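## Task

A foam block sits inside one of the six drawers belonging to the two short, narrow file cabinets, which have three drawers each. Get it onto the desk. When you finish, all drawers in the room must be completely closed, each cabinet must stay roughly where it started, and the robot must not have toppled or be leaning. Nothing counts as achieved if it only stays that way because the robot is holding it.

## Robot and tools

Robot: a Hello Robot Stretch 4 with a single arm. It has an omni-wheel base, a lift that slides up a mast, an arm that telescopes straight out, a wrist with yaw, pitch and roll joints, and a two-finger gripper. It stands about 1.6 m tall, and the base edge is no more than 0.23 m from the base origin. A loose object may occasionally get bumped by something outside the robot's control.

Frames: the base frame has its origin on the floor under the base centre, with x forward, y left and z up. hand_pose is reported in this frame and marks a point between the open fingertips; the printed value can be slightly wrong. The odometry frame is the base frame as it was at the start of the scene. base_odometry counts wheel rotation only, so wheel slip shows up as travel. Heading runs from -3.142 to 3.142 and is positive to the left.

execute_actions(actions, cameras): actions is a list holding one action, or an empty list, which only reports state and images. An action may contain "base", "joints" or both, plus optional "pace" and "contact_limits". Alternatively it may be just {"end_of_arm": "enable_torque"}, which re-powers wrist or gripper motors that have shut off. All motions in one action start together.
- base: exactly one relative move from where the base last measured itself. {"translate_m": d} drives straight, forward positive, from -2 to 2 m. {"strafe_m": d} slides sideways, left positive, from -2 to 2 m. {"rotate_rad": d} turns in place, counter-clockwise positive, from -3.2 to 3.2 rad.
- joints: absolute targets keyed by joint name.
  - lift_m: 0 to 1.2.
  - arm_m: extension, 0 to 0.55.
  - wrist_yaw_rad: -1.134 to 4.276. 0 points forward, positive turns left, 3.14 is folded back, and above 3.4 the arm may block it.
  - wrist_pitch_rad: -1.117 to 4.259. 0 is level and 1.57 points down.
  - wrist_roll_rad: -1.117 to 4.259. At 0 the fingers are level with each other; positive turns clockwise as seen from behind.
  - gripper_m: fingertip gap, -0.038 to 0.141. Negative values press the fingers together.
  A joint counts as done within ±0.004 for lift, arm and gripper, ±0.02 for yaw and roll, and ±0.05 for pitch. Targets outside a joint's range are clipped and the result reports it. Unknown keys or any other invalid value cause the whole call to be rejected, and nothing moves.
- pace: "slow", "default", "fast" or "max". Base speed is 0.1, 0.3, 0.4 or 0.6 m/s and turn rate is 1, 2, 3 or 4 rad/s, in that order. With the lift above 0.2 these limits shrink, down to 0.3 m/s and 1 rad/s at 1.2.
- contact_limits: only {"arm_m": x}, with x from 0 (gentlest) to 0.75 (firmest). The default is 0.5.
- cameras: any of "head_camera", "head_left_camera", "head_right_camera", "wrist_camera", "all". Omitting it, null or ["all"] returns every camera; [] returns none.
A single action lasts at most 15 s. Anything left out of an action may still be pushing toward its earlier target. If a call reports a stop, any further execute_actions, wait or finished_scene calls in that same reply are skipped.

wait(seconds): pauses 0 to 10 s without new commands, then returns state and images.

zoom_image(camera, region): returns a closer view of the newest full image from a camera. region is [x0, y0, x1, y1] in pixels, measured from the top-left corner, and may be at most 504 by 504.

finished_scene(scene): ends the scene with the given number once the last command has been held. It cannot be undone, and its result reports success and gives the next task. Sending a reply without any tool call ends all remaining scenes.

Cameras: head_camera sits on top of the mast and looks forward and down; turn the base to point it elsewhere. head_left_camera and head_right_camera are fisheyes on either side of it, angled more steeply down, and they show the base and arm. wrist_camera looks along the fingers, with the fingertips near the bottom of its image. Calibration lines give K, distortion and T_world_to_cam relative to the base frame. These are approximate, and results list any updated values.

Result lines:
- base_status and joint_status say how each motion ended. "done" for the base only means the wheels finished turning. "off_target" means it stopped short and may still be pushing. "contact_stop_at_<key>" means it hit something; that part drops its target and may go slack, so a lift can sag under load or a base can keep rolling. "limit_stop_at_<name>" means a built-in limit stopped it. "limit_stop_at_tilt" means the lean is over 6 degrees, and the lift, arm and wheels go slack until the lean decreases. "limit_stop_at_own_body" is a self-collision stop; moving away is still allowed. "torque_fault" means a wrist or gripper motor has shut off and gone limp until enable_torque is sent.
- on_its_own covers things you did not command. There, "held at" is the target being held, not the current position.
- lidar_m lists 12 distances, one per 30-degree sector, starting straight ahead and going counter-clockwise (4th is left, 7th behind, 10th right). "-" means nothing seen or closer than 0.25 m. It senses from about 0.15 m up to robot height and can miss glass or thin legs.
- wrist_depth_mm is a 7x7 grid of depths from 100 to 2000 mm, starting top-left, with "-" for unknown.
- turned_by_wheels differing from turned_by_imu by more than about 0.1 rad suggests a collision or slip; the heading error is roughly their difference.
- base_tilt is in degrees, with forward and right positive, and carries a fixed offset of up to about 1.5 degrees.
- motor_effort is a percentage with the peak in brackets, positive toward higher joint values. For wheel_0, wheel_1 and wheel_2, positive turns the base right. Readings are noisy and biased.

Gripping: to grasp, command a gap smaller than the object. Squeezing harder pulls the object toward the wrist; opening pushes it back out. Neither the gripper reading nor "done" confirms that something is held. A clear change in gripper effort, at commands of 0 or more, does. Fingertips pressed onto a surface can jam, so raise the lift. A level gripper carrying more than about 2 kg can cause a wrist fault.

Cautions:
- At the start, unfold with lift_m 0.4 and wrist_yaw_rad 0 together.
- Self-collision stops are likely when pitch is below -0.2 and roll is below -0.4 or above 4.
- Avoid turning or driving with more than 1 kg in hand and arm_m above 0.2, especially at fast paces.
- Steady pushing or pulling, particularly with the gripper high or a high contact limit, can tip the robot. Use low arm contact limits when pulling drawers open or pushing them closed.
- Don't drop, slam or hit things hard, don't let the object fall, and don't shove cabinets out of place.
- If tilt at rest differs from its starting value, a wheel may be up on something.
- Shorter total robot motion is better.

Each tool is called after "Call:" by a JSON object that holds its "method" and its "body", one argument or row to a line.

## Session

Call:
{"method": "execute_actions", "body": {
  "actions": [
    {"joints":{"lift_m":0.4,"wrist_yaw_rad":0}}
  ]
}}

Scene clock: 2.43 s.
base_odometry: x=+0.000 y=+0.000 heading=+0.000 (m, m, rad; odometry frame)
turned_by_wheels: +0.000 (rad since the last result)
turned_by_imu: +0.001 (rad since the last result)
base_tilt: forward=-0.3 right=-0.1 (deg)
lidar_m: 1.91 2.04 2.00 2.43 2.01 1.45 1.54 1.98 1.92 2.06 1.21 1.17
base_status: not commanded
joint_positions: lift_m=+0.400 arm_m=-0.003 wrist_yaw_rad=+0.000 wrist_pitch_rad=-0.014 wrist_roll_rad=-0.009 gripper_m=+0.057
joint_status: all done
motor_effort: lift_m=+23(19) arm_m=+0(0) wrist_yaw_rad=+0(5) wrist_pitch_rad=-9(9) wrist_roll_rad=+0(0) gripper_m=-3(3) wheel_0=+0(0) wheel_1=-1(1) wheel_2=+0(0) (%)
hand_pose: x=+0.4568 y=-0.0873 z=+0.5821 quat_wxyz=(+1.000, -0.005, -0.007, +0.000) (m; base frame)
wrist_depth_mm: - - - 1921 1661 1464 1308 / - - - 1921 1661 1499 1255 / - - - 1921 1708 1499 1308 / - - - 1983 1661 1430 1336 / - - - 1863 1618 1464 820 / - - 212 1863 197 1430 831 / 1499 1499 1397 153 1430 1229 798
pictures: head_camera, head_left_camera, head_right_camera, wrist_camera
camera_calibration (this result's frames):
wrist_camera: T_world_to_cam=[[0.00530339, -0.999912, -0.0121681, -0.075634], [0.0505907, 0.0124209, -0.998642, 0.625139], [0.998705, 0.0046806, 0.0506521, -0.262828], [0, 0, 0, 1]] pos_world=[0.231263, -0.082162, 0.636683]
Images, in order (width x height): head_camera 420x560, head_left_camera 420x672, head_right_camera 420x672, wrist_camera 616x392.

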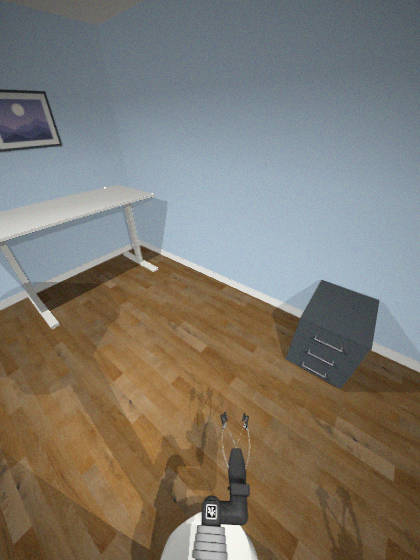

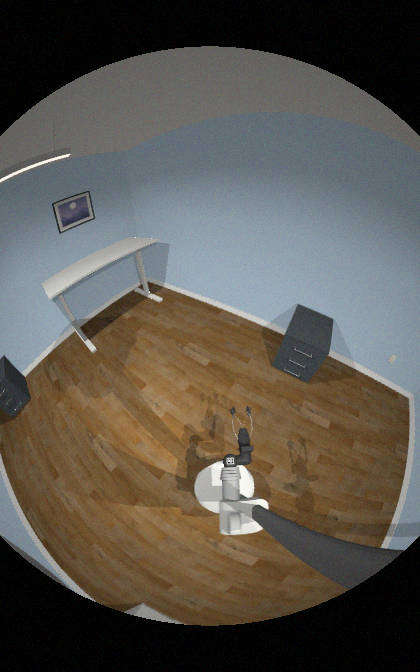

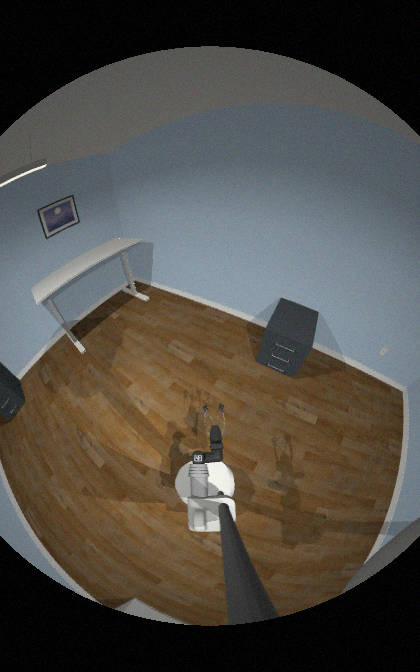

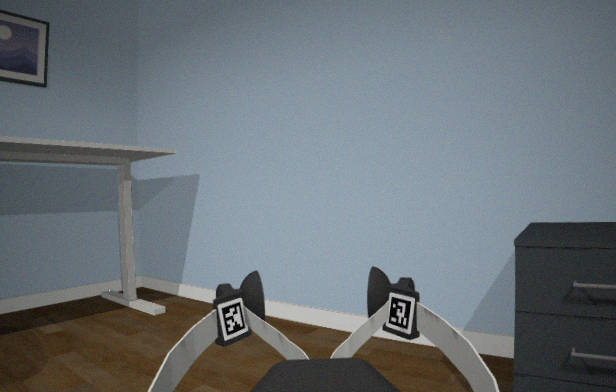

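Call:
{"method": "execute_actions", "body": {
  "actions": [
    {"base":{"rotate_rad":-0.59},"joints":{"lift_m":0.25,"wrist_roll_rad":1.57,"gripper_m":0.1}}
  ],
  "cameras": []
}}

Call:
{"method": "execute_actions", "body": {
  "actions": [
    {"base":{"translate_m":0.5}}
  ],
  "cameras": ["head_camera","wrist_camera"]
}}

Scene clock: 8.67 s.
base_odometry: x=+0.000 y=+0.000 heading=-0.590 (m, m, rad; odometry frame)
turned_by_wheels: -0.590 (rad since the last result)
turned_by_imu: -0.602 (rad since the last result)
base_tilt: forward=-0.3 right=-0.1 (deg)
lidar_m: 1.17 1.87 2.09 2.03 2.44 2.02 1.48 1.51 2.02 1.91 1.98 1.83
base_status: done
joint_positions: lift_m=+0.250 arm_m=-0.003 wrist_yaw_rad=+0.000 wrist_pitch_rad=-0.014 wrist_roll_rad=+1.570 gripper_m=+0.100
joint_status: all done
motor_effort: lift_m=+18(25) arm_m=-1(1) wrist_yaw_rad=+1(0) wrist_pitch_rad=-8(9) wrist_roll_rad=+0(8) gripper_m=-2(4) wheel_0=+1(8) wheel_1=+0(8) wheel_2=-1(4) (%)
hand_pose: x=+0.4567 y=-0.0874 z=+0.4325 quat_wxyz=(+0.707, +0.707, -0.005, +0.005) (m; base frame)
wrist_depth_mm: 1576 1537 1537 1661 1576 854 609 / 1576 1537 1537 1576 1499 866 609 / 1576 1576 1576 1576 1397 904 627 / 1618 1537 1576 1008 1008 917 634 / 1576 1576 1576 991 991 931 634 / 1576 1618 214 991 216 798 627 / 1576 1576 1618 152 1576 798 647
pictures: none
No camera images: the call's "cameras" was empty. Leave "cameras" out to get every camera's image.

Scene clock: 11.80 s.
base_odometry: x=+0.416 y=-0.278 heading=-0.590 (m, m, rad; odometry frame)
turned_by_wheels: +0.000 (rad since the last result)
turned_by_imu: +0.000 (rad since the last result)
base_tilt: forward=-0.3 right=-0.1 (deg)
lidar_m: 0.67 1.34 1.86 1.98 2.68 2.57 1.99 2.04 2.01 1.90 1.80 0.72
base_status: done
joint_positions: lift_m=+0.250 arm_m=-0.003 wrist_yaw_rad=+0.000 wrist_pitch_rad=-0.014 wrist_roll_rad=+1.570 gripper_m=+0.100
joint_status: not commanded
motor_effort: lift_m=+18(18) arm_m=+0(1) wrist_yaw_rad=+1(1) wrist_pitch_rad=-8(8) wrist_roll_rad=+0(0) gripper_m=-3(0) wheel_0=+1(6) wheel_1=+0(4) wheel_2=+1(7) (%)
hand_pose: x=+0.4567 y=-0.0874 z=+0.4325 quat_wxyz=(+0.707, +0.707, -0.005, +0.005) (m; base frame)
wrist_depth_mm: 1025 1060 1042 1042 1042 854 609 / 1060 1098 1042 1042 1060 809 585 / 1060 1060 1060 484 488 488 492 / 1060 1042 1060 496 484 484 488 / 1078 1060 1078 488 488 488 488 / 1078 1060 215 488 216 492 488 / 1078 1078 1098 152 488 484 492
pictures: head_camera, wrist_camera
camera_calibration (this result's frames):
wrist_camera: T_world_to_cam=[[0.018897, 0.0205196, -0.999611, 0.432475], [0.0361763, 0.999121, 0.0211934, 0.127529], [0.999167, -0.0365627, 0.018138, -0.244964], [0, 0, 0, 1]] pos_world=[0.231974, -0.145248, 0.434047]
Images, in order (width x height): head_camera 420x560, wrist_camera 616x392.

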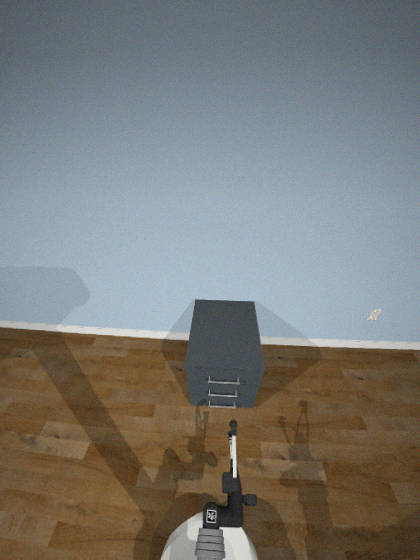

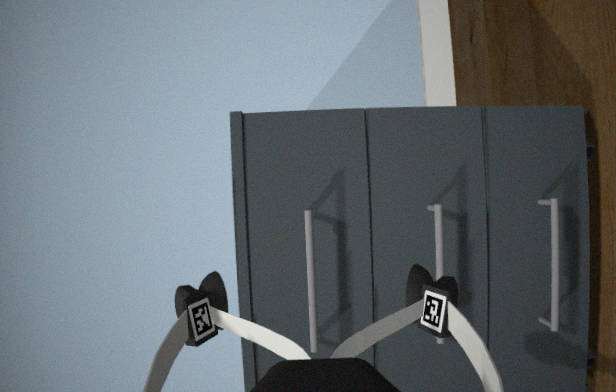

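Call:
{"method": "execute_actions", "body": {
  "actions": [
    {"joints":{"arm_m":0.235}}
  ],
  "cameras": ["wrist_camera"]
}}

Call:
{"method": "execute_actions", "body": {
  "actions": [
    {"joints":{"gripper_m":-0.02}}
  ],
  "cameras": []
}}

Call:
{"method": "execute_actions", "body": {
  "actions": [
    {"base":{"translate_m":-0.3},"pace":"slow"}
  ],
  "cameras": ["head_camera","wrist_camera"]
}}

Scene clock: 16.37 s.
base_odometry: x=+0.416 y=-0.278 heading=-0.590 (m, m, rad; odometry frame)
turned_by_wheels: +0.000 (rad since the last result)
turned_by_imu: +0.002 (rad since the last result)
base_tilt: forward=-0.3 right=-0.1 (deg)
lidar_m: 0.65 1.32 1.84 2.00 2.67 2.55 1.97 2.04 2.02 1.90 1.79 0.73
base_status: not commanded
joint_positions: lift_m=+0.250 arm_m=+0.234 wrist_yaw_rad=+0.000 wrist_pitch_rad=-0.014 wrist_roll_rad=+1.570 gripper_m=+0.100
joint_status: all done
motor_effort: lift_m=+18(18) arm_m=+5(5) wrist_yaw_rad=+1(1) wrist_pitch_rad=-8(7) wrist_roll_rad=+0(0) gripper_m=+0(0) wheel_0=+1(1) wheel_1=+0(0) wheel_2=+1(1) (%)
hand_pose: x=+0.6935 y=-0.0874 z=+0.4325 quat_wxyz=(+0.707, +0.707, -0.005, +0.005) (m; base frame)
wrist_depth_mm: 820 820 820 530 530 248 - / 820 820 248 247 248 248 248 / 831 820 247 249 249 249 249 / 820 809 248 247 249 250 249 / 809 820 248 249 249 249 249 / 831 831 214 247 216 249 249 / 820 831 248 152 249 249 -
pictures: wrist_camera
camera_calibration (this result's frames):
wrist_camera: T_world_to_cam=[[0.0190236, 0.0206261, -0.999606, 0.427956], [0.0360505, 0.999123, 0.0213022, 0.118968], [0.999169, -0.0364415, 0.0182633, -0.481588], [0, 0, 0, 1]] pos_world=[0.468758, -0.14524, 0.434049]
Images, in order (width x height): wrist_camera 616x392.

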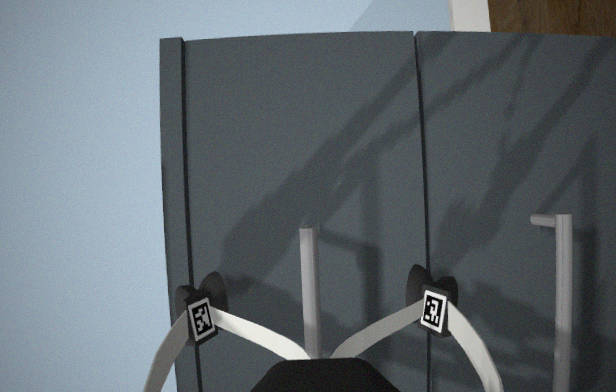

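Scene clock: 18.30 s.
base_odometry: x=+0.416 y=-0.278 heading=-0.590 (m, m, rad; odometry frame)
turned_by_wheels: +0.000 (rad since the last result)
turned_by_imu: +0.001 (rad since the last result)
base_tilt: forward=-0.3 right=-0.1 (deg)
lidar_m: 0.67 1.34 1.81 1.99 2.67 2.57 1.93 2.01 2.02 1.91 1.82 0.73
base_status: not commanded
joint_positions: lift_m=+0.250 arm_m=+0.234 wrist_yaw_rad=+0.001 wrist_pitch_rad=-0.016 wrist_roll_rad=+1.570 gripper_m=-0.019
joint_status: all done
motor_effort: lift_m=+18(18) arm_m=+4(5) wrist_yaw_rad=-1(2) wrist_pitch_rad=-2(8) wrist_roll_rad=+0(0) gripper_m=-15(15) wheel_0=+1(1) wheel_1=+0(0) wheel_2=+1(1) (%)
hand_pose: x=+0.6938 y=-0.0872 z=+0.4331 quat_wxyz=(+0.707, +0.707, -0.005, +0.006) (m; base frame)
wrist_depth_mm: 820 820 530 525 242 247 - / 820 820 242 241 243 249 247 / 820 831 243 242 243 248 247 / 831 820 241 242 243 248 248 / 820 820 242 243 242 248 248 / 831 820 243 208 187 247 249 / 820 831 243 196 243 248 -
pictures: none
No camera images: the call's "cameras" was empty. Leave "cameras" out to get every camera's image.

Scene clock: 22.57 s.
base_odometry: x=+0.166 y=-0.111 heading=-0.590 (m, m, rad; odometry frame)
turned_by_wheels: +0.000 (rad since the last result)
turned_by_imu: +0.002 (rad since the last result)
base_tilt: forward=-0.3 right=-0.1 (deg)
lidar_m: 0.68 1.61 2.09 2.00 2.55 2.23 1.67 1.74 2.02 1.92 1.99 0.74
base_status: done
joint_positions: lift_m=+0.250 arm_m=+0.234 wrist_yaw_rad=+0.000 wrist_pitch_rad=-0.016 wrist_roll_rad=+1.570 gripper_m=-0.020
joint_status: not commanded
motor_effort: lift_m=+18(18) arm_m=+4(4) wrist_yaw_rad=+1(2) wrist_pitch_rad=-2(2) wrist_roll_rad=+1(0) gripper_m=-14(18) wheel_0=-2(3) wheel_1=-2(5) wheel_2=+0(4) (%)
hand_pose: x=+0.6938 y=-0.0874 z=+0.4331 quat_wxyz=(+0.707, +0.707, -0.006, +0.006) (m; base frame)
wrist_depth_mm: 1138 1098 1138 242 240 854 609 / 1138 1138 241 242 241 866 609 / 1118 1160 241 242 243 554 559 / 1118 1138 242 242 243 544 554 / 1138 1138 243 242 243 549 554 / 1160 1160 242 208 188 549 554 / 1138 1138 241 171 243 554 554
pictures: head_camera, wrist_camera
camera_calibration (this result's frames):
wrist_camera: T_world_to_cam=[[0.0209815, 0.0206288, -0.999567, 0.427141], [0.0358772, 0.999128, 0.0213728, 0.118998], [0.999136, -0.0363101, 0.0202231, -0.482675], [0, 0, 0, 1]] pos_world=[0.469026, -0.145232, 0.434174]
Images, in order (width x height): head_camera 420x560, wrist_camera 616x392.

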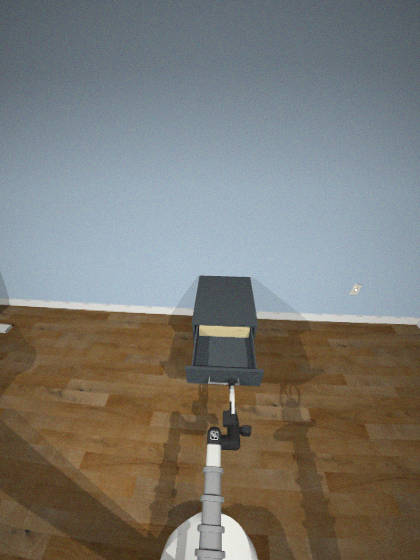

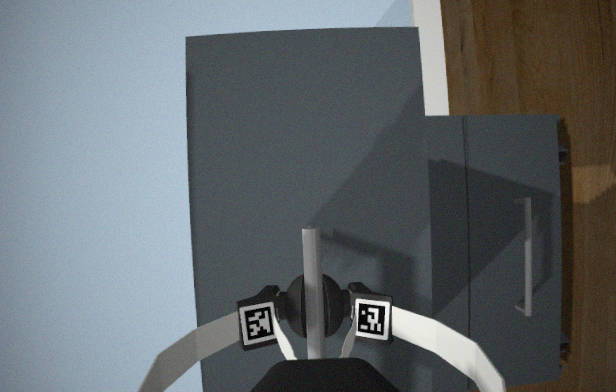

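Call:
{"method": "zoom_image", "body": {
  "camera": "head_camera",
  "region": [150,280,300,400]
}}

Region (150, 280, 300, 400) of head_camera's 420x560 image, scaled by 3.360, with more detail than that image has; it fills the top 403 rows of this view, and the rest is white.

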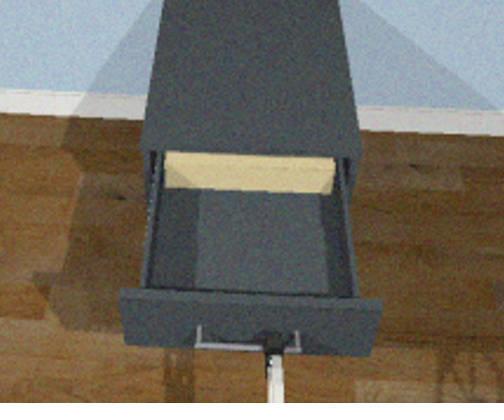

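Call:
{"method": "execute_actions", "body": {
  "actions": [
    {"base":{"translate_m":0.31},"pace":"slow"}
  ],
  "cameras": []
}}

Call:
{"method": "execute_actions", "body": {
  "actions": [
    {"joints":{"gripper_m":0.1}}
  ],
  "cameras": []
}}

Call:
{"method": "execute_actions", "body": {
  "actions": [
    {"joints":{"arm_m":0.15}}
  ],
  "cameras": []
}}

Call:
{"method": "execute_actions", "body": {
  "actions": [
    {"joints":{"lift_m":0.095}}
  ],
  "cameras": []
}}

Call:
{"method": "execute_actions", "body": {
  "actions": [
    {"joints":{"arm_m":0.225}}
  ],
  "cameras": ["wrist_camera"]
}}

Call:
{"method": "execute_actions", "body": {
  "actions": [
    {"joints":{"gripper_m":-0.02}}
  ],
  "cameras": []
}}

Call:
{"method": "execute_actions", "body": {
  "actions": [
    {"joints":{"arm_m":0.0},"base":{"translate_m":-0.08},"pace":"slow"}
  ],
  "cameras": ["head_camera","wrist_camera"]
}}

Call:
{"method": "zoom_image", "body": {
  "camera": "head_camera",
  "region": [130,300,330,480]
}}

Scene clock: 32.57 s.
base_odometry: x=+0.424 y=-0.284 heading=-0.590 (m, m, rad; odometry frame)
turned_by_wheels: +0.000 (rad since the last result)
turned_by_imu: +0.002 (rad since the last result)
base_tilt: forward=-0.3 right=+0.0 (deg)
lidar_m: 0.67 1.32 1.82 1.99 2.71 2.55 2.00 2.04 2.02 1.91 1.77 0.72
base_status: done
joint_positions: lift_m=+0.250 arm_m=+0.234 wrist_yaw_rad=-0.001 wrist_pitch_rad=-0.016 wrist_roll_rad=+1.570 gripper_m=-0.020
joint_status: not commanded
motor_effort: lift_m=+18(18) arm_m=+4(3) wrist_yaw_rad=+3(3) wrist_pitch_rad=-2(2) wrist_roll_rad=+0(0) gripper_m=-12(15) wheel_0=+3(4) wheel_1=+2(4) wheel_2=-3(7) (%)
hand_pose: x=+0.6937 y=-0.0876 z=+0.4331 quat_wxyz=(+0.707, +0.707, -0.006, +0.006) (m; base frame)
wrist_depth_mm: 809 820 525 237 237 237 - / 820 798 237 236 238 238 238 / 798 809 237 236 237 238 239 / 820 820 236 237 236 237 239 / 809 820 237 238 237 237 237 / 831 809 237 203 187 238 237 / 820 820 237 193 237 238 -
pictures: none
No camera images: the call's "cameras" was empty. Leave "cameras" out to get every camera's image.

Scene clock: 34.50 s.
base_odometry: x=+0.424 y=-0.284 heading=-0.590 (m, m, rad; odometry frame)
turned_by_wheels: +0.000 (rad since the last result)
turned_by_imu: +0.001 (rad since the last result)
base_tilt: forward=-0.3 right=-0.1 (deg)
lidar_m: 0.65 1.31 1.83 1.98 2.68 2.56 1.98 2.05 2.02 1.90 1.79 0.71
base_status: not commanded
joint_positions: lift_m=+0.250 arm_m=+0.234 wrist_yaw_rad=-0.002 wrist_pitch_rad=-0.016 wrist_roll_rad=+1.570 gripper_m=+0.100
joint_status: all done
motor_effort: lift_m=+18(18) arm_m=+3(3) wrist_yaw_rad=+7(7) wrist_pitch_rad=-2(1) wrist_roll_rad=+0(0) gripper_m=+0(14) wheel_0=+3(2) wheel_1=+2(2) wheel_2=-3(4) (%)
hand_pose: x=+0.6936 y=-0.0880 z=+0.4331 quat_wxyz=(+0.707, +0.707, -0.007, +0.005) (m; base frame)
wrist_depth_mm: 809 798 530 237 239 238 - / 809 820 238 238 237 237 238 / 820 820 239 237 238 238 237 / 820 809 236 238 238 238 238 / 820 820 238 238 237 238 238 / 809 831 236 203 208 238 238 / 820 809 237 156 238 239 -
pictures: none
No camera images: the call's "cameras" was empty. Leave "cameras" out to get every camera's image.

Scene clock: 35.70 s.
base_odometry: x=+0.424 y=-0.284 heading=-0.590 (m, m, rad; odometry frame)
turned_by_wheels: +0.000 (rad since the last result)
turned_by_imu: +0.001 (rad since the last result)
base_tilt: forward=-0.3 right=-0.1 (deg)
lidar_m: 0.66 1.32 1.82 2.00 2.68 2.57 1.99 2.06 2.04 1.91 1.78 0.73
base_status: not commanded
joint_positions: lift_m=+0.250 arm_m=+0.151 wrist_yaw_rad=+0.000 wrist_pitch_rad=-0.014 wrist_roll_rad=+1.570 gripper_m=+0.100
joint_status: all done
motor_effort: lift_m=+19(19) arm_m=-5(8) wrist_yaw_rad=+1(7) wrist_pitch_rad=-8(12) wrist_roll_rad=+0(0) gripper_m=-1(2) wheel_0=+2(3) wheel_1=+2(2) wheel_2=-1(4) (%)
hand_pose: x=+0.6102 y=-0.0874 z=+0.4324 quat_wxyz=(+0.707, +0.707, -0.005, +0.005) (m; base frame)
wrist_depth_mm: 891 904 878 891 904 842 609 / 891 891 320 322 322 322 322 / 891 891 322 322 322 324 322 / 891 891 322 322 320 324 322 / 891 904 322 320 324 322 322 / 891 904 214 322 216 322 324 / 904 904 322 151 322 324 324
pictures: none
No camera images: the call's "cameras" was empty. Leave "cameras" out to get every camera's image.

Scene clock: 37.43 s.
base_odometry: x=+0.424 y=-0.284 heading=-0.590 (m, m, rad; odometry frame)
turned_by_wheels: +0.000 (rad since the last result)
turned_by_imu: +0.001 (rad since the last result)
base_tilt: forward=-0.3 right=-0.1 (deg)
lidar_m: 0.67 1.31 1.83 1.99 2.67 2.59 1.99 2.05 2.01 1.92 1.78 0.72
base_status: not commanded
joint_positions: lift_m=+0.095 arm_m=+0.151 wrist_yaw_rad=+0.000 wrist_pitch_rad=-0.014 wrist_roll_rad=+1.570 gripper_m=+0.100
joint_status: all done
motor_effort: lift_m=+17(19) arm_m=-5(5) wrist_yaw_rad=+1(1) wrist_pitch_rad=-9(8) wrist_roll_rad=+0(0) gripper_m=-1(6) wheel_0=+2(2) wheel_1=+1(1) wheel_2=-1(1) (%)
hand_pose: x=+0.6102 y=-0.0874 z=+0.2775 quat_wxyz=(+0.707, +0.707, -0.005, +0.005) (m; base frame)
wrist_depth_mm: 891 891 878 891 891 535 392 / 891 322 322 324 322 320 324 / 320 320 322 322 324 324 322 / 322 320 322 322 324 322 324 / 322 320 322 320 322 324 322 / 320 324 214 322 216 324 324 / 320 320 322 152 320 324 325
pictures: none
No camera images: the call's "cameras" was empty. Leave "cameras" out to get every camera's image.

Scene clock: 38.57 s.
base_odometry: x=+0.424 y=-0.284 heading=-0.590 (m, m, rad; odometry frame)
turned_by_wheels: +0.000 (rad since the last result)
turned_by_imu: +0.000 (rad since the last result)
base_tilt: forward=-0.3 right=-0.1 (deg)
lidar_m: 0.66 1.30 1.84 1.99 2.70 2.57 1.98 2.03 2.00 1.91 1.79 0.72
base_status: not commanded
joint_positions: lift_m=+0.095 arm_m=+0.224 wrist_yaw_rad=+0.000 wrist_pitch_rad=-0.014 wrist_roll_rad=+1.570 gripper_m=+0.100
joint_status: all done
motor_effort: lift_m=+17(17) arm_m=+5(13) wrist_yaw_rad=+1(2) wrist_pitch_rad=-8(8) wrist_roll_rad=+0(0) gripper_m=-2(2) wheel_0=+2(2) wheel_1=+1(1) wheel_2=-1(1) (%)
hand_pose: x=+0.6835 y=-0.0874 z=+0.2775 quat_wxyz=(+0.707, +0.707, -0.005, +0.005) (m; base frame)
wrist_depth_mm: 809 831 809 530 488 248 - / 246 247 247 247 247 248 249 / 247 247 247 248 248 248 249 / 247 248 248 248 248 249 249 / 247 247 247 249 247 248 248 / 248 247 214 249 216 249 250 / 247 247 250 152 249 249 -
pictures: wrist_camera
camera_calibration (this result's frames):
wrist_camera: T_world_to_cam=[[0.0188648, 0.0206278, -0.999609, 0.273336], [0.0360938, 0.999121, 0.0212989, 0.122612], [0.99917, -0.0364815, 0.0181037, -0.468746], [0, 0, 0, 1]] pos_world=[0.458775, -0.145243, 0.279103]
Images, in order (width x height): wrist_camera 616x392.

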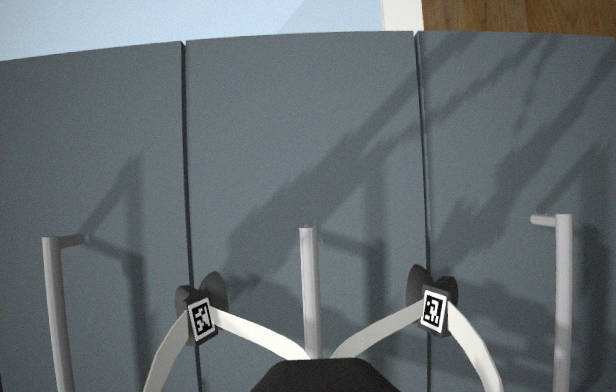

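Scene clock: 40.50 s.
base_odometry: x=+0.424 y=-0.284 heading=-0.590 (m, m, rad; odometry frame)
turned_by_wheels: +0.000 (rad since the last result)
turned_by_imu: +0.001 (rad since the last result)
base_tilt: forward=-0.3 right=-0.1 (deg)
lidar_m: 0.66 1.33 1.80 1.98 2.70 2.60 1.97 2.06 2.02 1.92 1.80 0.72
base_status: not commanded
joint_positions: lift_m=+0.095 arm_m=+0.224 wrist_yaw_rad=+0.001 wrist_pitch_rad=-0.016 wrist_roll_rad=+1.570 gripper_m=-0.019
joint_status: all done
motor_effort: lift_m=+17(17) arm_m=+4(5) wrist_yaw_rad=-2(2) wrist_pitch_rad=-3(9) wrist_roll_rad=+0(0) gripper_m=-15(15) wheel_0=+2(2) wheel_1=+1(1) wheel_2=-1(1) (%)
hand_pose: x=+0.6838 y=-0.0872 z=+0.2781 quat_wxyz=(+0.707, +0.707, -0.005, +0.006) (m; base frame)
wrist_depth_mm: 809 809 809 241 242 248 - / 248 247 243 242 242 247 247 / 247 248 243 243 242 248 248 / 247 246 242 243 243 248 247 / 248 247 242 243 243 247 248 / 246 250 243 208 186 249 248 / 248 247 243 196 242 248 -
pictures: none
No camera images: the call's "cameras" was empty. Leave "cameras" out to get every camera's image.

Scene clock: 44.03 s.
base_odometry: x=+0.357 y=-0.239 heading=-0.590 (m, m, rad; odometry frame)
turned_by_wheels: +0.000 (rad since the last result)
turned_by_imu: +0.002 (rad since the last result)
base_tilt: forward=-0.3 right=-0.1 (deg)
lidar_m: 0.44 0.48 1.95 1.95 2.64 2.49 1.92 2.00 1.99 1.90 1.91 0.49
base_status: done
joint_positions: lift_m=+0.095 arm_m=+0.001 wrist_yaw_rad=+0.001 wrist_pitch_rad=-0.015 wrist_roll_rad=+1.570 gripper_m=-0.020
joint_status: all done
motor_effort: lift_m=+17(17) arm_m=-5(7) wrist_yaw_rad=+0(2) wrist_pitch_rad=-6(5) wrist_roll_rad=+0(0) gripper_m=-16(18) wheel_0=-1(6) wheel_1=-1(8) wheel_2=+1(7) (%)
hand_pose: x=+0.4603 y=-0.0873 z=+0.2779 quat_wxyz=(+0.707, +0.707, -0.005, +0.006) (m; base frame)
wrist_depth_mm: 1118 1118 1138 241 242 544 392 / 1118 1138 242 242 242 559 402 / 1138 1098 240 242 242 559 410 / 1118 1118 242 242 244 554 402 / 1138 1160 242 242 242 554 415 / 1138 1118 241 206 186 554 418 / 1138 1138 242 195 243 469 415
pictures: head_camera, wrist_camera
camera_calibration (this result's frames):
wrist_camera: T_world_to_cam=[[0.0201589, 0.0206376, -0.999584, 0.277318], [0.0355664, 0.999139, 0.0213457, 0.130749], [0.999164, -0.0359819, 0.0194075, -0.246005], [0, 0, 0, 1]] pos_world=[0.235559, -0.145211, 0.279186]
Images, in order (width x height): head_camera 420x560, wrist_camera 616x392.

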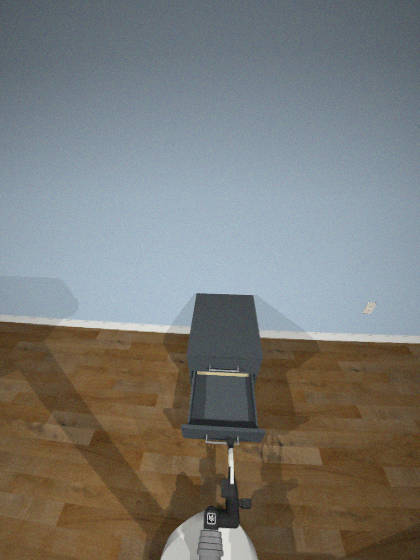

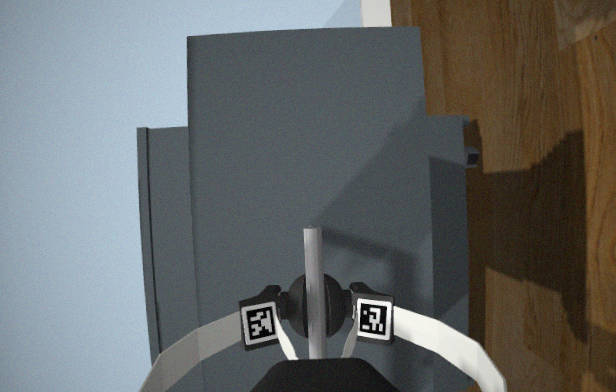

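Region (130, 300, 330, 480) of head_camera's 420x560 image, scaled by 2.520, with more detail than that image has; it fills the top 454 rows of this view, and the rest is white.

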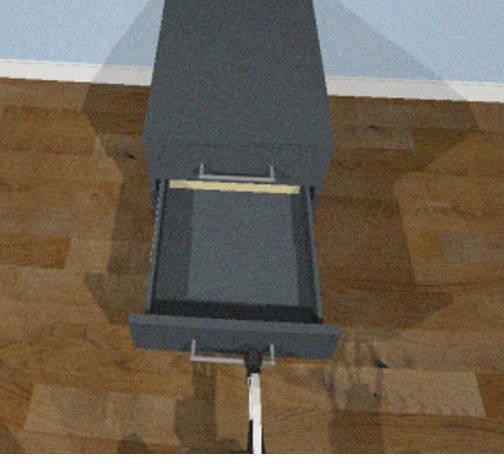

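Call:
{"method": "execute_actions", "body": {
  "actions": [
    {"joints":{"arm_m":0.314},"pace":"slow"}
  ],
  "cameras": []
}}

Call:
{"method": "execute_actions", "body": {
  "actions": [
    {"joints":{"gripper_m":0.1}}
  ],
  "cameras": []
}}

Call:
{"method": "execute_actions", "body": {
  "actions": [
    {"joints":{"arm_m":0.22}}
  ],
  "cameras": []
}}

Call:
{"method": "execute_actions", "body": {
  "actions": [
    {"joints":{"lift_m":0.02,"wrist_pitch_rad":0.3}}
  ],
  "cameras": ["wrist_camera"]
}}

Scene clock: 51.77 s.
base_odometry: x=+0.357 y=-0.239 heading=-0.590 (m, m, rad; odometry frame)
turned_by_wheels: +0.000 (rad since the last result)
turned_by_imu: +0.003 (rad since the last result)
base_tilt: forward=-0.3 right=-0.1 (deg)
lidar_m: 0.72 1.39 1.94 1.99 2.66 2.48 1.90 1.98 2.01 1.90 1.85 0.81
base_status: not commanded
joint_positions: lift_m=+0.095 arm_m=+0.313 wrist_yaw_rad=-0.001 wrist_pitch_rad=-0.017 wrist_roll_rad=+1.570 gripper_m=-0.020
joint_status: all done
motor_effort: lift_m=+17(17) arm_m=+6(11) wrist_yaw_rad=+3(3) wrist_pitch_rad=-2(5) wrist_roll_rad=+0(0) gripper_m=-12(14) wheel_0=-1(1) wheel_1=+0(1) wheel_2=+0(1) (%)
hand_pose: x=+0.7722 y=-0.0876 z=+0.2782 quat_wxyz=(+0.707, +0.707, -0.006, +0.006) (m; base frame)
wrist_depth_mm: 809 809 809 239 239 239 - / 237 238 239 239 240 239 240 / 239 239 238 239 239 240 239 / 238 240 238 239 241 240 240 / 238 239 240 238 240 241 241 / 241 240 240 205 188 239 239 / 240 240 239 170 240 239 -
pictures: none
No camera images: the call's "cameras" was empty. Leave "cameras" out to get every camera's image.

Scene clock: 53.70 s.
base_odometry: x=+0.357 y=-0.239 heading=-0.590 (m, m, rad; odometry frame)
turned_by_wheels: +0.000 (rad since the last result)
turned_by_imu: +0.001 (rad since the last result)
base_tilt: forward=-0.3 right=-0.1 (deg)
lidar_m: 0.74 1.42 1.96 2.00 2.62 2.50 1.90 1.96 2.04 1.91 1.91 0.78
base_status: not commanded
joint_positions: lift_m=+0.095 arm_m=+0.313 wrist_yaw_rad=-0.002 wrist_pitch_rad=-0.015 wrist_roll_rad=+1.570 gripper_m=+0.100
joint_status: all done
motor_effort: lift_m=+17(17) arm_m=+5(6) wrist_yaw_rad=+5(6) wrist_pitch_rad=-6(7) wrist_roll_rad=+0(0) gripper_m=+4(10) wheel_0=-1(1) wheel_1=+0(1) wheel_2=-1(1) (%)
hand_pose: x=+0.7723 y=-0.0879 z=+0.2778 quat_wxyz=(+0.707, +0.707, -0.006, +0.005) (m; base frame)
wrist_depth_mm: 798 809 525 239 239 240 - / 238 238 239 240 241 239 240 / 237 238 239 238 241 240 241 / 238 240 238 239 240 240 240 / 240 238 240 241 241 240 240 / 239 239 239 207 195 241 240 / 239 239 241 162 242 241 -
pictures: none
No camera images: the call's "cameras" was empty. Leave "cameras" out to get every camera's image.

Scene clock: 54.97 s.
base_odometry: x=+0.357 y=-0.239 heading=-0.590 (m, m, rad; odometry frame)
turned_by_wheels: +0.000 (rad since the last result)
turned_by_imu: +0.001 (rad since the last result)
base_tilt: forward=-0.3 right=-0.1 (deg)
lidar_m: 0.72 1.41 1.96 1.99 2.61 2.49 1.89 2.02 2.02 1.91 1.93 0.81
base_status: not commanded
joint_positions: lift_m=+0.095 arm_m=+0.221 wrist_yaw_rad=+0.000 wrist_pitch_rad=-0.014 wrist_roll_rad=+1.570 gripper_m=+0.100
joint_status: all done
motor_effort: lift_m=+18(18) arm_m=-5(10) wrist_yaw_rad=+1(6) wrist_pitch_rad=-9(14) wrist_roll_rad=+0(0) gripper_m=+1(4) wheel_0=-1(1) wheel_1=-1(1) wheel_2=+0(1) (%)
hand_pose: x=+0.6802 y=-0.0874 z=+0.2775 quat_wxyz=(+0.707, +0.707, -0.005, +0.005) (m; base frame)
wrist_depth_mm: 891 904 891 904 891 535 389 / 904 330 332 332 332 332 336 / 330 330 332 334 332 336 334 / 330 332 332 332 334 332 349 / 330 330 332 330 330 332 334 / 332 330 214 334 217 334 334 / 334 330 332 152 334 334 334
pictures: none
No camera images: the call's "cameras" was empty. Leave "cameras" out to get every camera's image.

Scene clock: 56.27 s.
base_odometry: x=+0.357 y=-0.239 heading=-0.590 (m, m, rad; odometry frame)
turned_by_wheels: +0.000 (rad since the last result)
turned_by_imu: +0.001 (rad since the last result)
base_tilt: forward=-0.3 right=-0.1 (deg)
lidar_m: 0.74 1.41 1.95 1.98 2.60 2.49 1.91 2.00 2.04 1.91 1.92 0.80
base_status: not commanded
joint_positions: lift_m=+0.020 arm_m=+0.221 wrist_yaw_rad=+0.000 wrist_pitch_rad=+0.302 wrist_roll_rad=+1.570 gripper_m=+0.100
joint_status: all done
motor_effort: lift_m=+18(10) arm_m=-4(5) wrist_yaw_rad=+1(1) wrist_pitch_rad=-6(6) wrist_roll_rad=+0(0) gripper_m=-1(1) wheel_0=+0(1) wheel_1=+0(0) wheel_2=+0(0) (%)
hand_pose: x=+0.6672 y=-0.0874 z=+0.1126 quat_wxyz=(+0.699, +0.699, +0.106, -0.106) (m; base frame)
wrist_depth_mm: 768 820 878 530 319 224 - / 290 314 336 424 324 228 189 / 286 306 329 353 332 231 191 / 285 304 327 353 334 233 193 / 282 304 325 353 336 233 194 / 282 304 214 351 216 216 193 / 281 300 327 152 320 214 -
pictures: wrist_camera
camera_calibration (this result's frames):
wrist_camera: T_world_to_cam=[[-0.292847, 0.0206366, -0.955937, 0.311844], [0.0409713, 0.99912, 0.00901744, 0.124857], [0.955281, -0.0365252, -0.293435, -0.385032], [0, 0, 0, 1]] pos_world=[0.454021, -0.145246, 0.183995]
Images, in order (width x height): wrist_camera 616x392.

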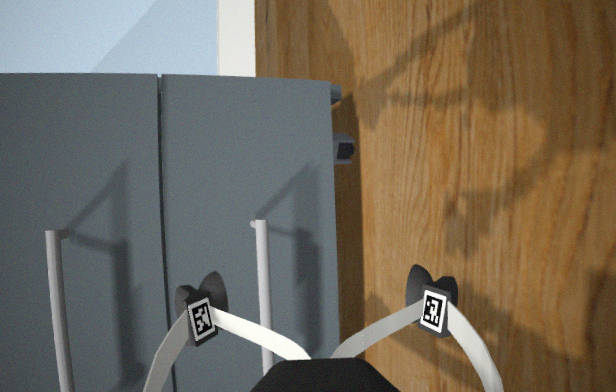

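Target hand x≈0.757, z 0.1225.

Call:
{"method": "execute_actions", "body": {
  "actions": [
    {"joints":{"lift_m":0.03,"arm_m":0.31,"gripper_m":0.07}}
  ],
  "cameras": ["wrist_camera"]
}}

Call:
{"method": "execute_actions", "body": {
  "actions": [
    {"joints":{"gripper_m":-0.02}}
  ],
  "cameras": []
}}

Call:
{"method": "execute_actions", "body": {
  "actions": [
    {"joints":{"arm_m":0.0},"pace":"slow"}
  ],
  "cameras": ["head_camera","wrist_camera"]
}}

Call:
{"method": "zoom_image", "body": {
  "camera": "head_camera",
  "region": [130,300,330,480]
}}

Scene clock: 59.90 s.
base_odometry: x=+0.357 y=-0.239 heading=-0.590 (m, m, rad; odometry frame)
turned_by_wheels: +0.000 (rad since the last result)
turned_by_imu: +0.001 (rad since the last result)
base_tilt: forward=-0.3 right=-0.1 (deg)
lidar_m: 0.73 1.41 1.94 1.99 2.64 2.47 1.89 1.99 2.03 1.90 1.88 0.82
base_status: not commanded
joint_positions: lift_m=+0.030 arm_m=+0.309 wrist_yaw_rad=-0.001 wrist_pitch_rad=+0.302 wrist_roll_rad=+1.570 gripper_m=+0.070
joint_status: all done
motor_effort: lift_m=+23(22) arm_m=+6(3) wrist_yaw_rad=+4(4) wrist_pitch_rad=-6(8) wrist_roll_rad=+0(0) gripper_m=-2(5) wheel_0=+0(1) wheel_1=+0(1) wheel_2=-1(1) (%)
hand_pose: x=+0.7551 y=-0.0877 z=+0.1223 quat_wxyz=(+0.699, +0.699, +0.106, -0.107) (m; base frame)
wrist_depth_mm: 215 249 512 477 319 239 - / 210 225 243 260 293 240 199 / 211 225 242 259 296 242 201 / 211 224 242 259 298 247 202 / 211 224 242 257 300 247 204 / 210 223 204 256 204 236 204 / 211 220 239 156 279 226 -
pictures: wrist_camera
camera_calibration (this result's frames):
wrist_camera: T_world_to_cam=[[-0.292506, 0.0209286, -0.956035, 0.346652], [0.0419657, 0.999078, 0.00903115, 0.120684], [0.955342, -0.037479, -0.293115, -0.466406], [0, 0, 0, 1]] pos_world=[0.541911, -0.145308, 0.193611]
Images, in order (width x height): wrist_camera 616x392.

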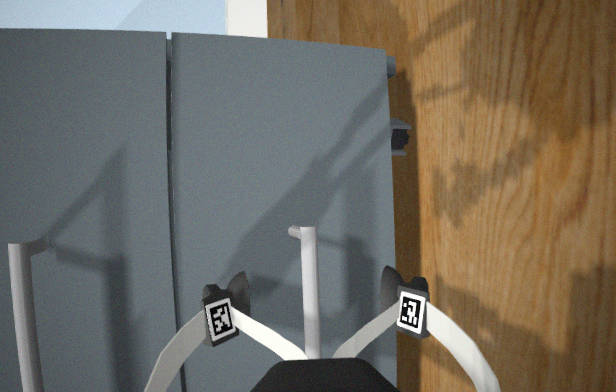

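Scene clock: 61.53 s.
base_odometry: x=+0.357 y=-0.239 heading=-0.590 (m, m, rad; odometry frame)
turned_by_wheels: +0.000 (rad since the last result)
turned_by_imu: +0.001 (rad since the last result)
base_tilt: forward=-0.3 right=-0.1 (deg)
lidar_m: 0.73 1.41 1.94 1.99 2.67 2.48 1.89 1.97 2.02 1.89 1.89 0.81
base_status: not commanded
joint_positions: lift_m=+0.030 arm_m=+0.309 wrist_yaw_rad=+0.001 wrist_pitch_rad=+0.300 wrist_roll_rad=+1.570 gripper_m=-0.019
joint_status: all done
motor_effort: lift_m=+22(23) arm_m=+3(7) wrist_yaw_rad=-2(4) wrist_pitch_rad=-1(8) wrist_roll_rad=+0(0) gripper_m=-19(21) wheel_0=+0(0) wheel_1=-1(0) wheel_2=+0(1) (%)
hand_pose: x=+0.7560 y=-0.0872 z=+0.1228 quat_wxyz=(+0.700, +0.699, +0.106, -0.105) (m; base frame)
wrist_depth_mm: 210 248 508 442 320 237 - / 210 224 237 255 291 240 200 / 210 224 238 256 297 244 202 / 210 224 238 256 277 246 204 / 210 224 237 250 274 248 204 / 210 223 230 211 187 249 204 / 211 220 232 202 273 216 -
pictures: none
No camera images: the call's "cameras" was empty. Leave "cameras" out to get every camera's image.

Scene clock: 64.87 s.
base_odometry: x=+0.357 y=-0.239 heading=-0.590 (m, m, rad; odometry frame)
turned_by_wheels: +0.000 (rad since the last result)
turned_by_imu: +0.001 (rad since the last result)
base_tilt: forward=-0.3 right=-0.1 (deg)
lidar_m: 0.49 0.54 1.95 1.98 2.63 2.51 1.91 1.97 2.03 1.90 1.89 0.52
base_status: not commanded
joint_positions: lift_m=+0.030 arm_m=+0.056 wrist_yaw_rad=+0.000 wrist_pitch_rad=+0.302 wrist_roll_rad=+1.570 gripper_m=-0.019
joint_status: arm_m limit_stop_at_own_body (moved -0.254 of -0.309)
on_its_own: lift_m is slack since a limit_stop_at_own_body; arm_m is slack since a limit_stop_at_own_body (your +0.000 is given up)
motor_effort: lift_m=+20(22) arm_m=+0(9) wrist_yaw_rad=+1(3) wrist_pitch_rad=-9(8) wrist_roll_rad=+0(0) gripper_m=-14(21) wheel_0=+0(0) wheel_1=+0(1) wheel_2=-1(1) (%)
hand_pose: x=+0.5022 y=-0.0874 z=+0.1221 quat_wxyz=(+0.699, +0.699, +0.107, -0.106) (m; base frame)
wrist_depth_mm: 931 976 243 436 320 237 - / 931 991 235 253 293 242 200 / 430 459 236 254 276 245 203 / 433 462 236 253 273 247 204 / 430 455 236 247 272 248 205 / 427 455 229 210 186 249 205 / 433 442 230 201 271 217 -
pictures: head_camera, wrist_camera
camera_calibration (this result's frames):
wrist_camera: T_world_to_cam=[[-0.293335, 0.0205632, -0.955789, 0.27283], [0.0407263, 0.99913, 0.00899665, 0.131589], [0.955142, -0.0362867, -0.293917, -0.224474], [0, 0, 0, 1]] pos_world=[0.289076, -0.14523, 0.193607]
Images, in order (width x height): head_camera 420x560, wrist_camera 616x392.

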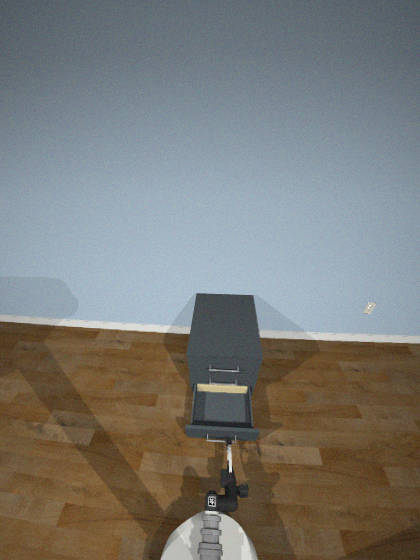

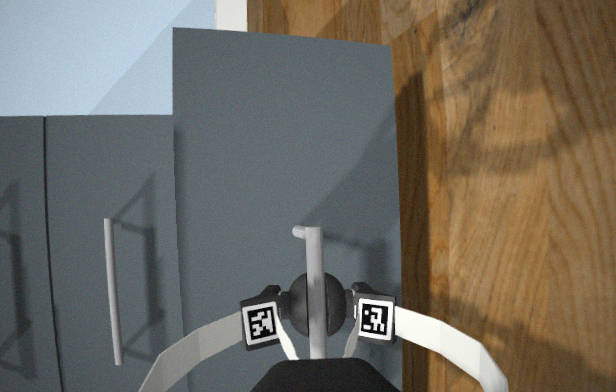

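Region (130, 300, 330, 480) of head_camera's 420x560 image, scaled by 2.520, with more detail than that image has; it fills the top 454 rows of this view, and the rest is white.

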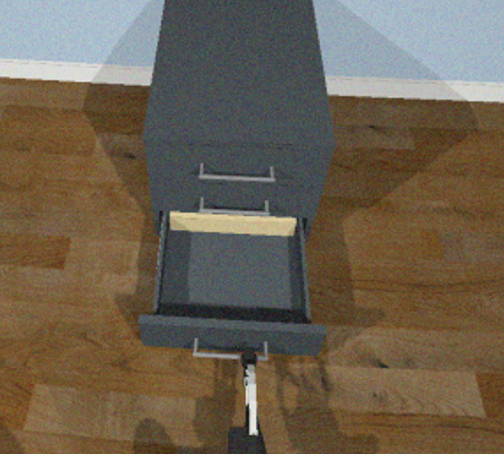

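Empty. Close and face the other cabinet.

Call:
{"method": "execute_actions", "body": {
  "actions": [
    {"joints":{"arm_m":0.318,"lift_m":0.03},"pace":"slow"}
  ],
  "cameras": []
}}

Call:
{"method": "execute_actions", "body": {
  "actions": [
    {"joints":{"gripper_m":0.08}}
  ],
  "cameras": []
}}

Call:
{"method": "execute_actions", "body": {
  "actions": [
    {"joints":{"arm_m":0.1}}
  ],
  "cameras": ["wrist_camera"]
}}

Call:
{"method": "execute_actions", "body": {
  "actions": [
    {"base":{"rotate_rad":1.57},"joints":{"arm_m":0,"lift_m":0.25,"wrist_pitch_rad":0,"gripper_m":0.1}}
  ],
  "cameras": ["head_camera"]
}}

Scene clock: 71.00 s.
base_odometry: x=+0.357 y=-0.239 heading=-0.590 (m, m, rad; odometry frame)
turned_by_wheels: +0.000 (rad since the last result)
turned_by_imu: +0.002 (rad since the last result)
base_tilt: forward=-0.3 right=-0.1 (deg)
lidar_m: 0.73 1.41 1.94 1.99 2.65 2.47 1.88 1.98 2.03 1.91 1.92 0.81
base_status: not commanded
joint_positions: lift_m=+0.030 arm_m=+0.317 wrist_yaw_rad=-0.001 wrist_pitch_rad=+0.301 wrist_roll_rad=+1.570 gripper_m=-0.020
joint_status: all done
motor_effort: lift_m=+22(23) arm_m=+7(8) wrist_yaw_rad=+3(3) wrist_pitch_rad=-6(8) wrist_roll_rad=+0(0) gripper_m=-14(18) wheel_0=+0(0) wheel_1=+0(0) wheel_2=-1(1) (%)
hand_pose: x=+0.7631 y=-0.0877 z=+0.1224 quat_wxyz=(+0.699, +0.699, +0.106, -0.106) (m; base frame)
wrist_depth_mm: 204 220 241 439 320 237 - / 204 217 235 254 291 240 198 / 204 218 235 252 274 245 202 / 204 217 234 251 272 246 204 / 204 217 235 247 272 248 204 / 203 216 225 206 185 248 204 / 203 213 228 200 270 216 -
pictures: none
No camera images: the call's "cameras" was empty. Leave "cameras" out to get every camera's image.

Scene clock: 72.73 s.
base_odometry: x=+0.357 y=-0.239 heading=-0.590 (m, m, rad; odometry frame)
turned_by_wheels: +0.000 (rad since the last result)
turned_by_imu: +0.001 (rad since the last result)
base_tilt: forward=-0.3 right=-0.1 (deg)
lidar_m: 0.73 1.40 1.93 2.00 2.64 2.49 1.88 1.98 2.02 1.92 1.89 0.80
base_status: not commanded
joint_positions: lift_m=+0.030 arm_m=+0.317 wrist_yaw_rad=-0.001 wrist_pitch_rad=+0.307 wrist_roll_rad=+1.570 gripper_m=+0.080
joint_status: all done
motor_effort: lift_m=+22(22) arm_m=+5(7) wrist_yaw_rad=+4(4) wrist_pitch_rad=-20(21) wrist_roll_rad=+0(0) gripper_m=+0(15) wheel_0=+0(0) wheel_1=+0(0) wheel_2=-1(1) (%)
hand_pose: x=+0.7630 y=-0.0877 z=+0.1209 quat_wxyz=(+0.699, +0.699, +0.108, -0.108) (m; base frame)
wrist_depth_mm: 205 219 241 427 314 232 - / 204 216 236 253 286 236 195 / 204 217 235 253 289 240 198 / 204 217 234 251 291 241 200 / 203 217 234 249 293 243 201 / 202 216 227 249 202 234 200 / 203 215 229 162 272 221 -
pictures: none
No camera images: the call's "cameras" was empty. Leave "cameras" out to get every camera's image.

Scene clock: 74.50 s.
base_odometry: x=+0.357 y=-0.239 heading=-0.590 (m, m, rad; odometry frame)
turned_by_wheels: +0.000 (rad since the last result)
turned_by_imu: +0.001 (rad since the last result)
base_tilt: forward=-0.3 right=-0.1 (deg)
lidar_m: 0.69 1.39 1.92 2.00 2.65 2.49 1.90 1.99 2.01 1.91 1.92 0.82
base_status: not commanded
joint_positions: lift_m=+0.030 arm_m=+0.101 wrist_yaw_rad=+0.000 wrist_pitch_rad=+0.303 wrist_roll_rad=+1.570 gripper_m=+0.080
joint_status: all done
motor_effort: lift_m=+22(22) arm_m=-5(3) wrist_yaw_rad=+1(4) wrist_pitch_rad=-8(22) wrist_roll_rad=+0(0) gripper_m=-3(0) wheel_0=+1(1) wheel_1=+0(0) wheel_2=-1(1) (%)
hand_pose: x=+0.5471 y=-0.0874 z=+0.1221 quat_wxyz=(+0.699, +0.699, +0.107, -0.107) (m; base frame)
wrist_depth_mm: 891 946 1008 569 340 236 - / 878 931 991 569 345 241 199 / 389 415 445 477 349 245 202 / 389 413 442 477 353 247 204 / 389 415 449 477 359 248 205 / 389 413 214 477 201 237 205 / 389 407 439 156 338 226 -
pictures: wrist_camera
camera_calibration (this result's frames):
wrist_camera: T_world_to_cam=[[-0.293404, 0.0206451, -0.955766, 0.286044], [0.0410055, 0.999118, 0.00899354, 0.129681], [0.955109, -0.0365529, -0.293992, -0.267429], [0, 0, 0, 1]] pos_world=[0.334032, -0.145248, 0.193602]
Images, in order (width x height): wrist_camera 616x392.

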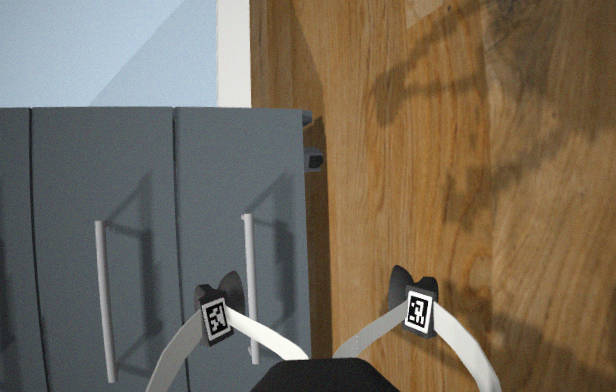

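Scene clock: 76.57 s.
base_odometry: x=+0.357 y=-0.239 heading=+0.980 (m, m, rad; odometry frame)
turned_by_wheels: +1.570 (rad since the last result)
turned_by_imu: +1.608 (rad since the last result)
base_tilt: forward=-0.3 right=-0.1 (deg)
lidar_m: 2.00 2.62 2.48 1.89 1.96 2.00 1.93 1.83 0.80 0.72 1.43 1.98
base_status: done
joint_positions: lift_m=+0.250 arm_m=+0.001 wrist_yaw_rad=+0.000 wrist_pitch_rad=+0.003 wrist_roll_rad=+1.570 gripper_m=+0.100
joint_status: all done
motor_effort: lift_m=+23(24) arm_m=-5(5) wrist_yaw_rad=+1(1) wrist_pitch_rad=-9(11) wrist_roll_rad=+0(0) gripper_m=+0(0) wheel_0=+0(8) wheel_1=+0(4) wheel_2=+0(5) (%)
hand_pose: x=+0.4603 y=-0.0874 z=+0.4272 quat_wxyz=(+0.707, +0.707, +0.001, -0.001) (m; base frame)
wrist_depth_mm: - - - - 1618 820 597 / - - - - 1618 831 597 / - - - - 1708 854 603 / - - - - 1756 878 615 / - - - - 1708 878 621 / - - 214 - 216 768 609 / - - - 152 1618 759 634
pictures: head_camera
Images, in order (width x height): head_camera 420x560.

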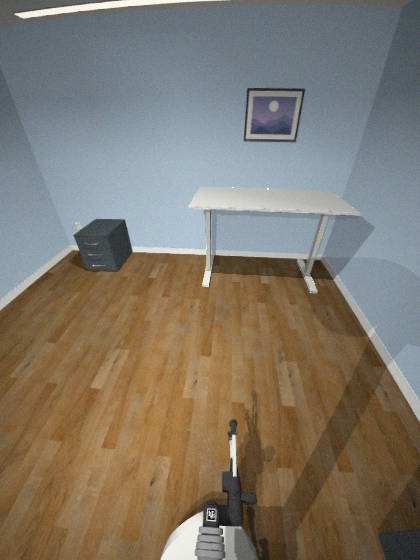

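Call:
{"method": "execute_actions", "body": {
  "actions": [
    {"base":{"rotate_rad":-0.04}}
  ],
  "cameras": []
}}

Call:
{"method": "execute_actions", "body": {
  "actions": [
    {"base":{"strafe_m":1.6},"pace":"fast"}
  ],
  "cameras": []
}}

Call:
{"method": "execute_actions", "body": {
  "actions": [
    {"base":{"translate_m":1.3},"pace":"fast"}
  ],
  "cameras": ["head_camera","wrist_camera"]
}}

Scene clock: 79.97 s.
base_odometry: x=+0.357 y=-0.239 heading=+0.940 (m, m, rad; odometry frame)
turned_by_wheels: -0.040 (rad since the last result)
turned_by_imu: -0.039 (rad since the last result)
base_tilt: forward=-0.3 right=-0.1 (deg)
lidar_m: 2.00 2.63 2.52 1.91 1.94 2.01 1.92 1.94 0.81 0.75 1.39 1.87
base_status: done
joint_positions: lift_m=+0.250 arm_m=+0.001 wrist_yaw_rad=+0.000 wrist_pitch_rad=+0.003 wrist_roll_rad=+1.570 gripper_m=+0.100
joint_status: not commanded
motor_effort: lift_m=+23(23) arm_m=-5(5) wrist_yaw_rad=+1(1) wrist_pitch_rad=-9(9) wrist_roll_rad=+0(0) gripper_m=-1(2) wheel_0=+1(2) wheel_1=+0(3) wheel_2=+0(4) (%)
hand_pose: x=+0.4603 y=-0.0874 z=+0.4272 quat_wxyz=(+0.707, +0.707, +0.001, -0.001) (m; base frame)
wrist_depth_mm: - - - - 1618 820 591 / - - - - 1618 831 603 / - - - - 1756 854 609 / - - - - 1756 878 609 / - - - - 1808 891 621 / - - 215 - 216 768 609 / - - - 152 1537 768 634
pictures: none
No camera images: the call's "cameras" was empty. Leave "cameras" out to get every camera's image.

Scene clock: 85.20 s.
base_odometry: x=-0.935 y=+0.704 heading=+0.940 (m, m, rad; odometry frame)
turned_by_wheels: +0.000 (rad since the last result)
turned_by_imu: -0.004 (rad since the last result)
base_tilt: forward=-0.3 right=-0.1 (deg)
lidar_m: 2.20 1.16 0.83 0.77 0.36 0.40 1.13 2.05 2.77 2.36 2.83 2.34
base_status: done
joint_positions: lift_m=+0.250 arm_m=+0.001 wrist_yaw_rad=+0.000 wrist_pitch_rad=+0.003 wrist_roll_rad=+1.570 gripper_m=+0.100
joint_status: not commanded
motor_effort: lift_m=+23(23) arm_m=-5(5) wrist_yaw_rad=+1(1) wrist_pitch_rad=-9(9) wrist_roll_rad=+1(0) gripper_m=+2(0) wheel_0=+1(11) wheel_1=+0(12) wheel_2=+1(1) (%)
hand_pose: x=+0.4602 y=-0.0874 z=+0.4272 quat_wxyz=(+0.707, +0.707, +0.001, -0.001) (m; base frame)
wrist_depth_mm: - - - - 1618 820 597 / - - - - 1618 820 585 / - - - - 1661 866 603 / - - - - 1756 878 615 / - - - - 1756 891 615 / - - 213 - 217 768 621 / - - - 152 1618 750 627
pictures: none
No camera images: the call's "cameras" was empty. Leave "cameras" out to get every camera's image.

Scene clock: 89.80 s.
base_odometry: x=-0.169 y=+1.754 heading=+0.940 (m, m, rad; odometry frame)
turned_by_wheels: +0.000 (rad since the last result)
turned_by_imu: -0.001 (rad since the last result)
base_tilt: forward=-0.3 right=-0.1 (deg)
lidar_m: 0.85 0.94 0.84 0.79 0.83 1.17 1.60 3.40 2.64 2.94 1.41 1.54
base_status: done
joint_positions: lift_m=+0.250 arm_m=+0.001 wrist_yaw_rad=+0.000 wrist_pitch_rad=+0.003 wrist_roll_rad=+1.570 gripper_m=+0.100
joint_status: not commanded
motor_effort: lift_m=+22(22) arm_m=-4(4) wrist_yaw_rad=+1(1) wrist_pitch_rad=-9(9) wrist_roll_rad=+0(0) gripper_m=+0(2) wheel_0=+0(6) wheel_1=+0(7) wheel_2=+0(12) (%)
hand_pose: x=+0.4602 y=-0.0874 z=+0.4272 quat_wxyz=(+0.707, +0.707, +0.001, -0.001) (m; base frame)
wrist_depth_mm: 1255 1229 1281 1281 1281 820 597 / 1229 1255 1255 1229 1255 842 597 / 1229 1229 1229 1281 1281 878 603 / 1229 1255 1255 683 691 691 615 / 1229 1255 1281 691 683 691 609 / 1255 1229 213 683 216 683 615 / 1229 1229 1229 152 691 683 627
pictures: head_camera, wrist_camera
camera_calibration (this result's frames):
wrist_camera: T_world_to_cam=[[0.00190387, 0.0206311, -0.999785, 0.435063], [0.0364248, 0.999122, 0.0206868, 0.127586], [0.999335, -0.0364564, 0.00115071, -0.241142], [0, 0, 0, 1]] pos_world=[0.235506, -0.145241, 0.432608]
Images, in order (width x height): head_camera 420x560, wrist_camera 616x392.

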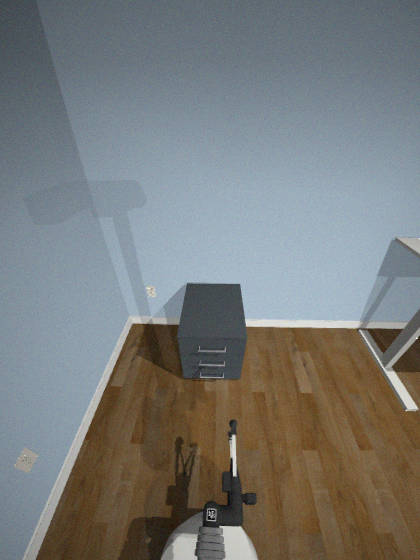

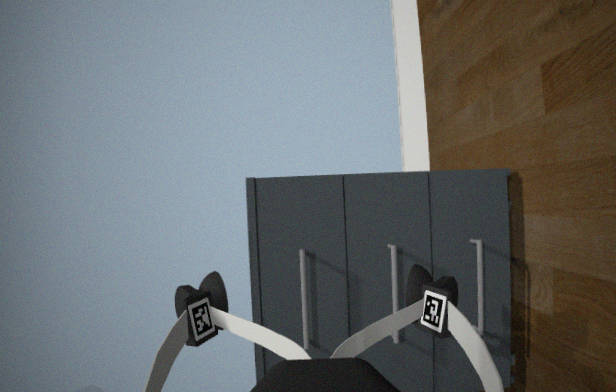

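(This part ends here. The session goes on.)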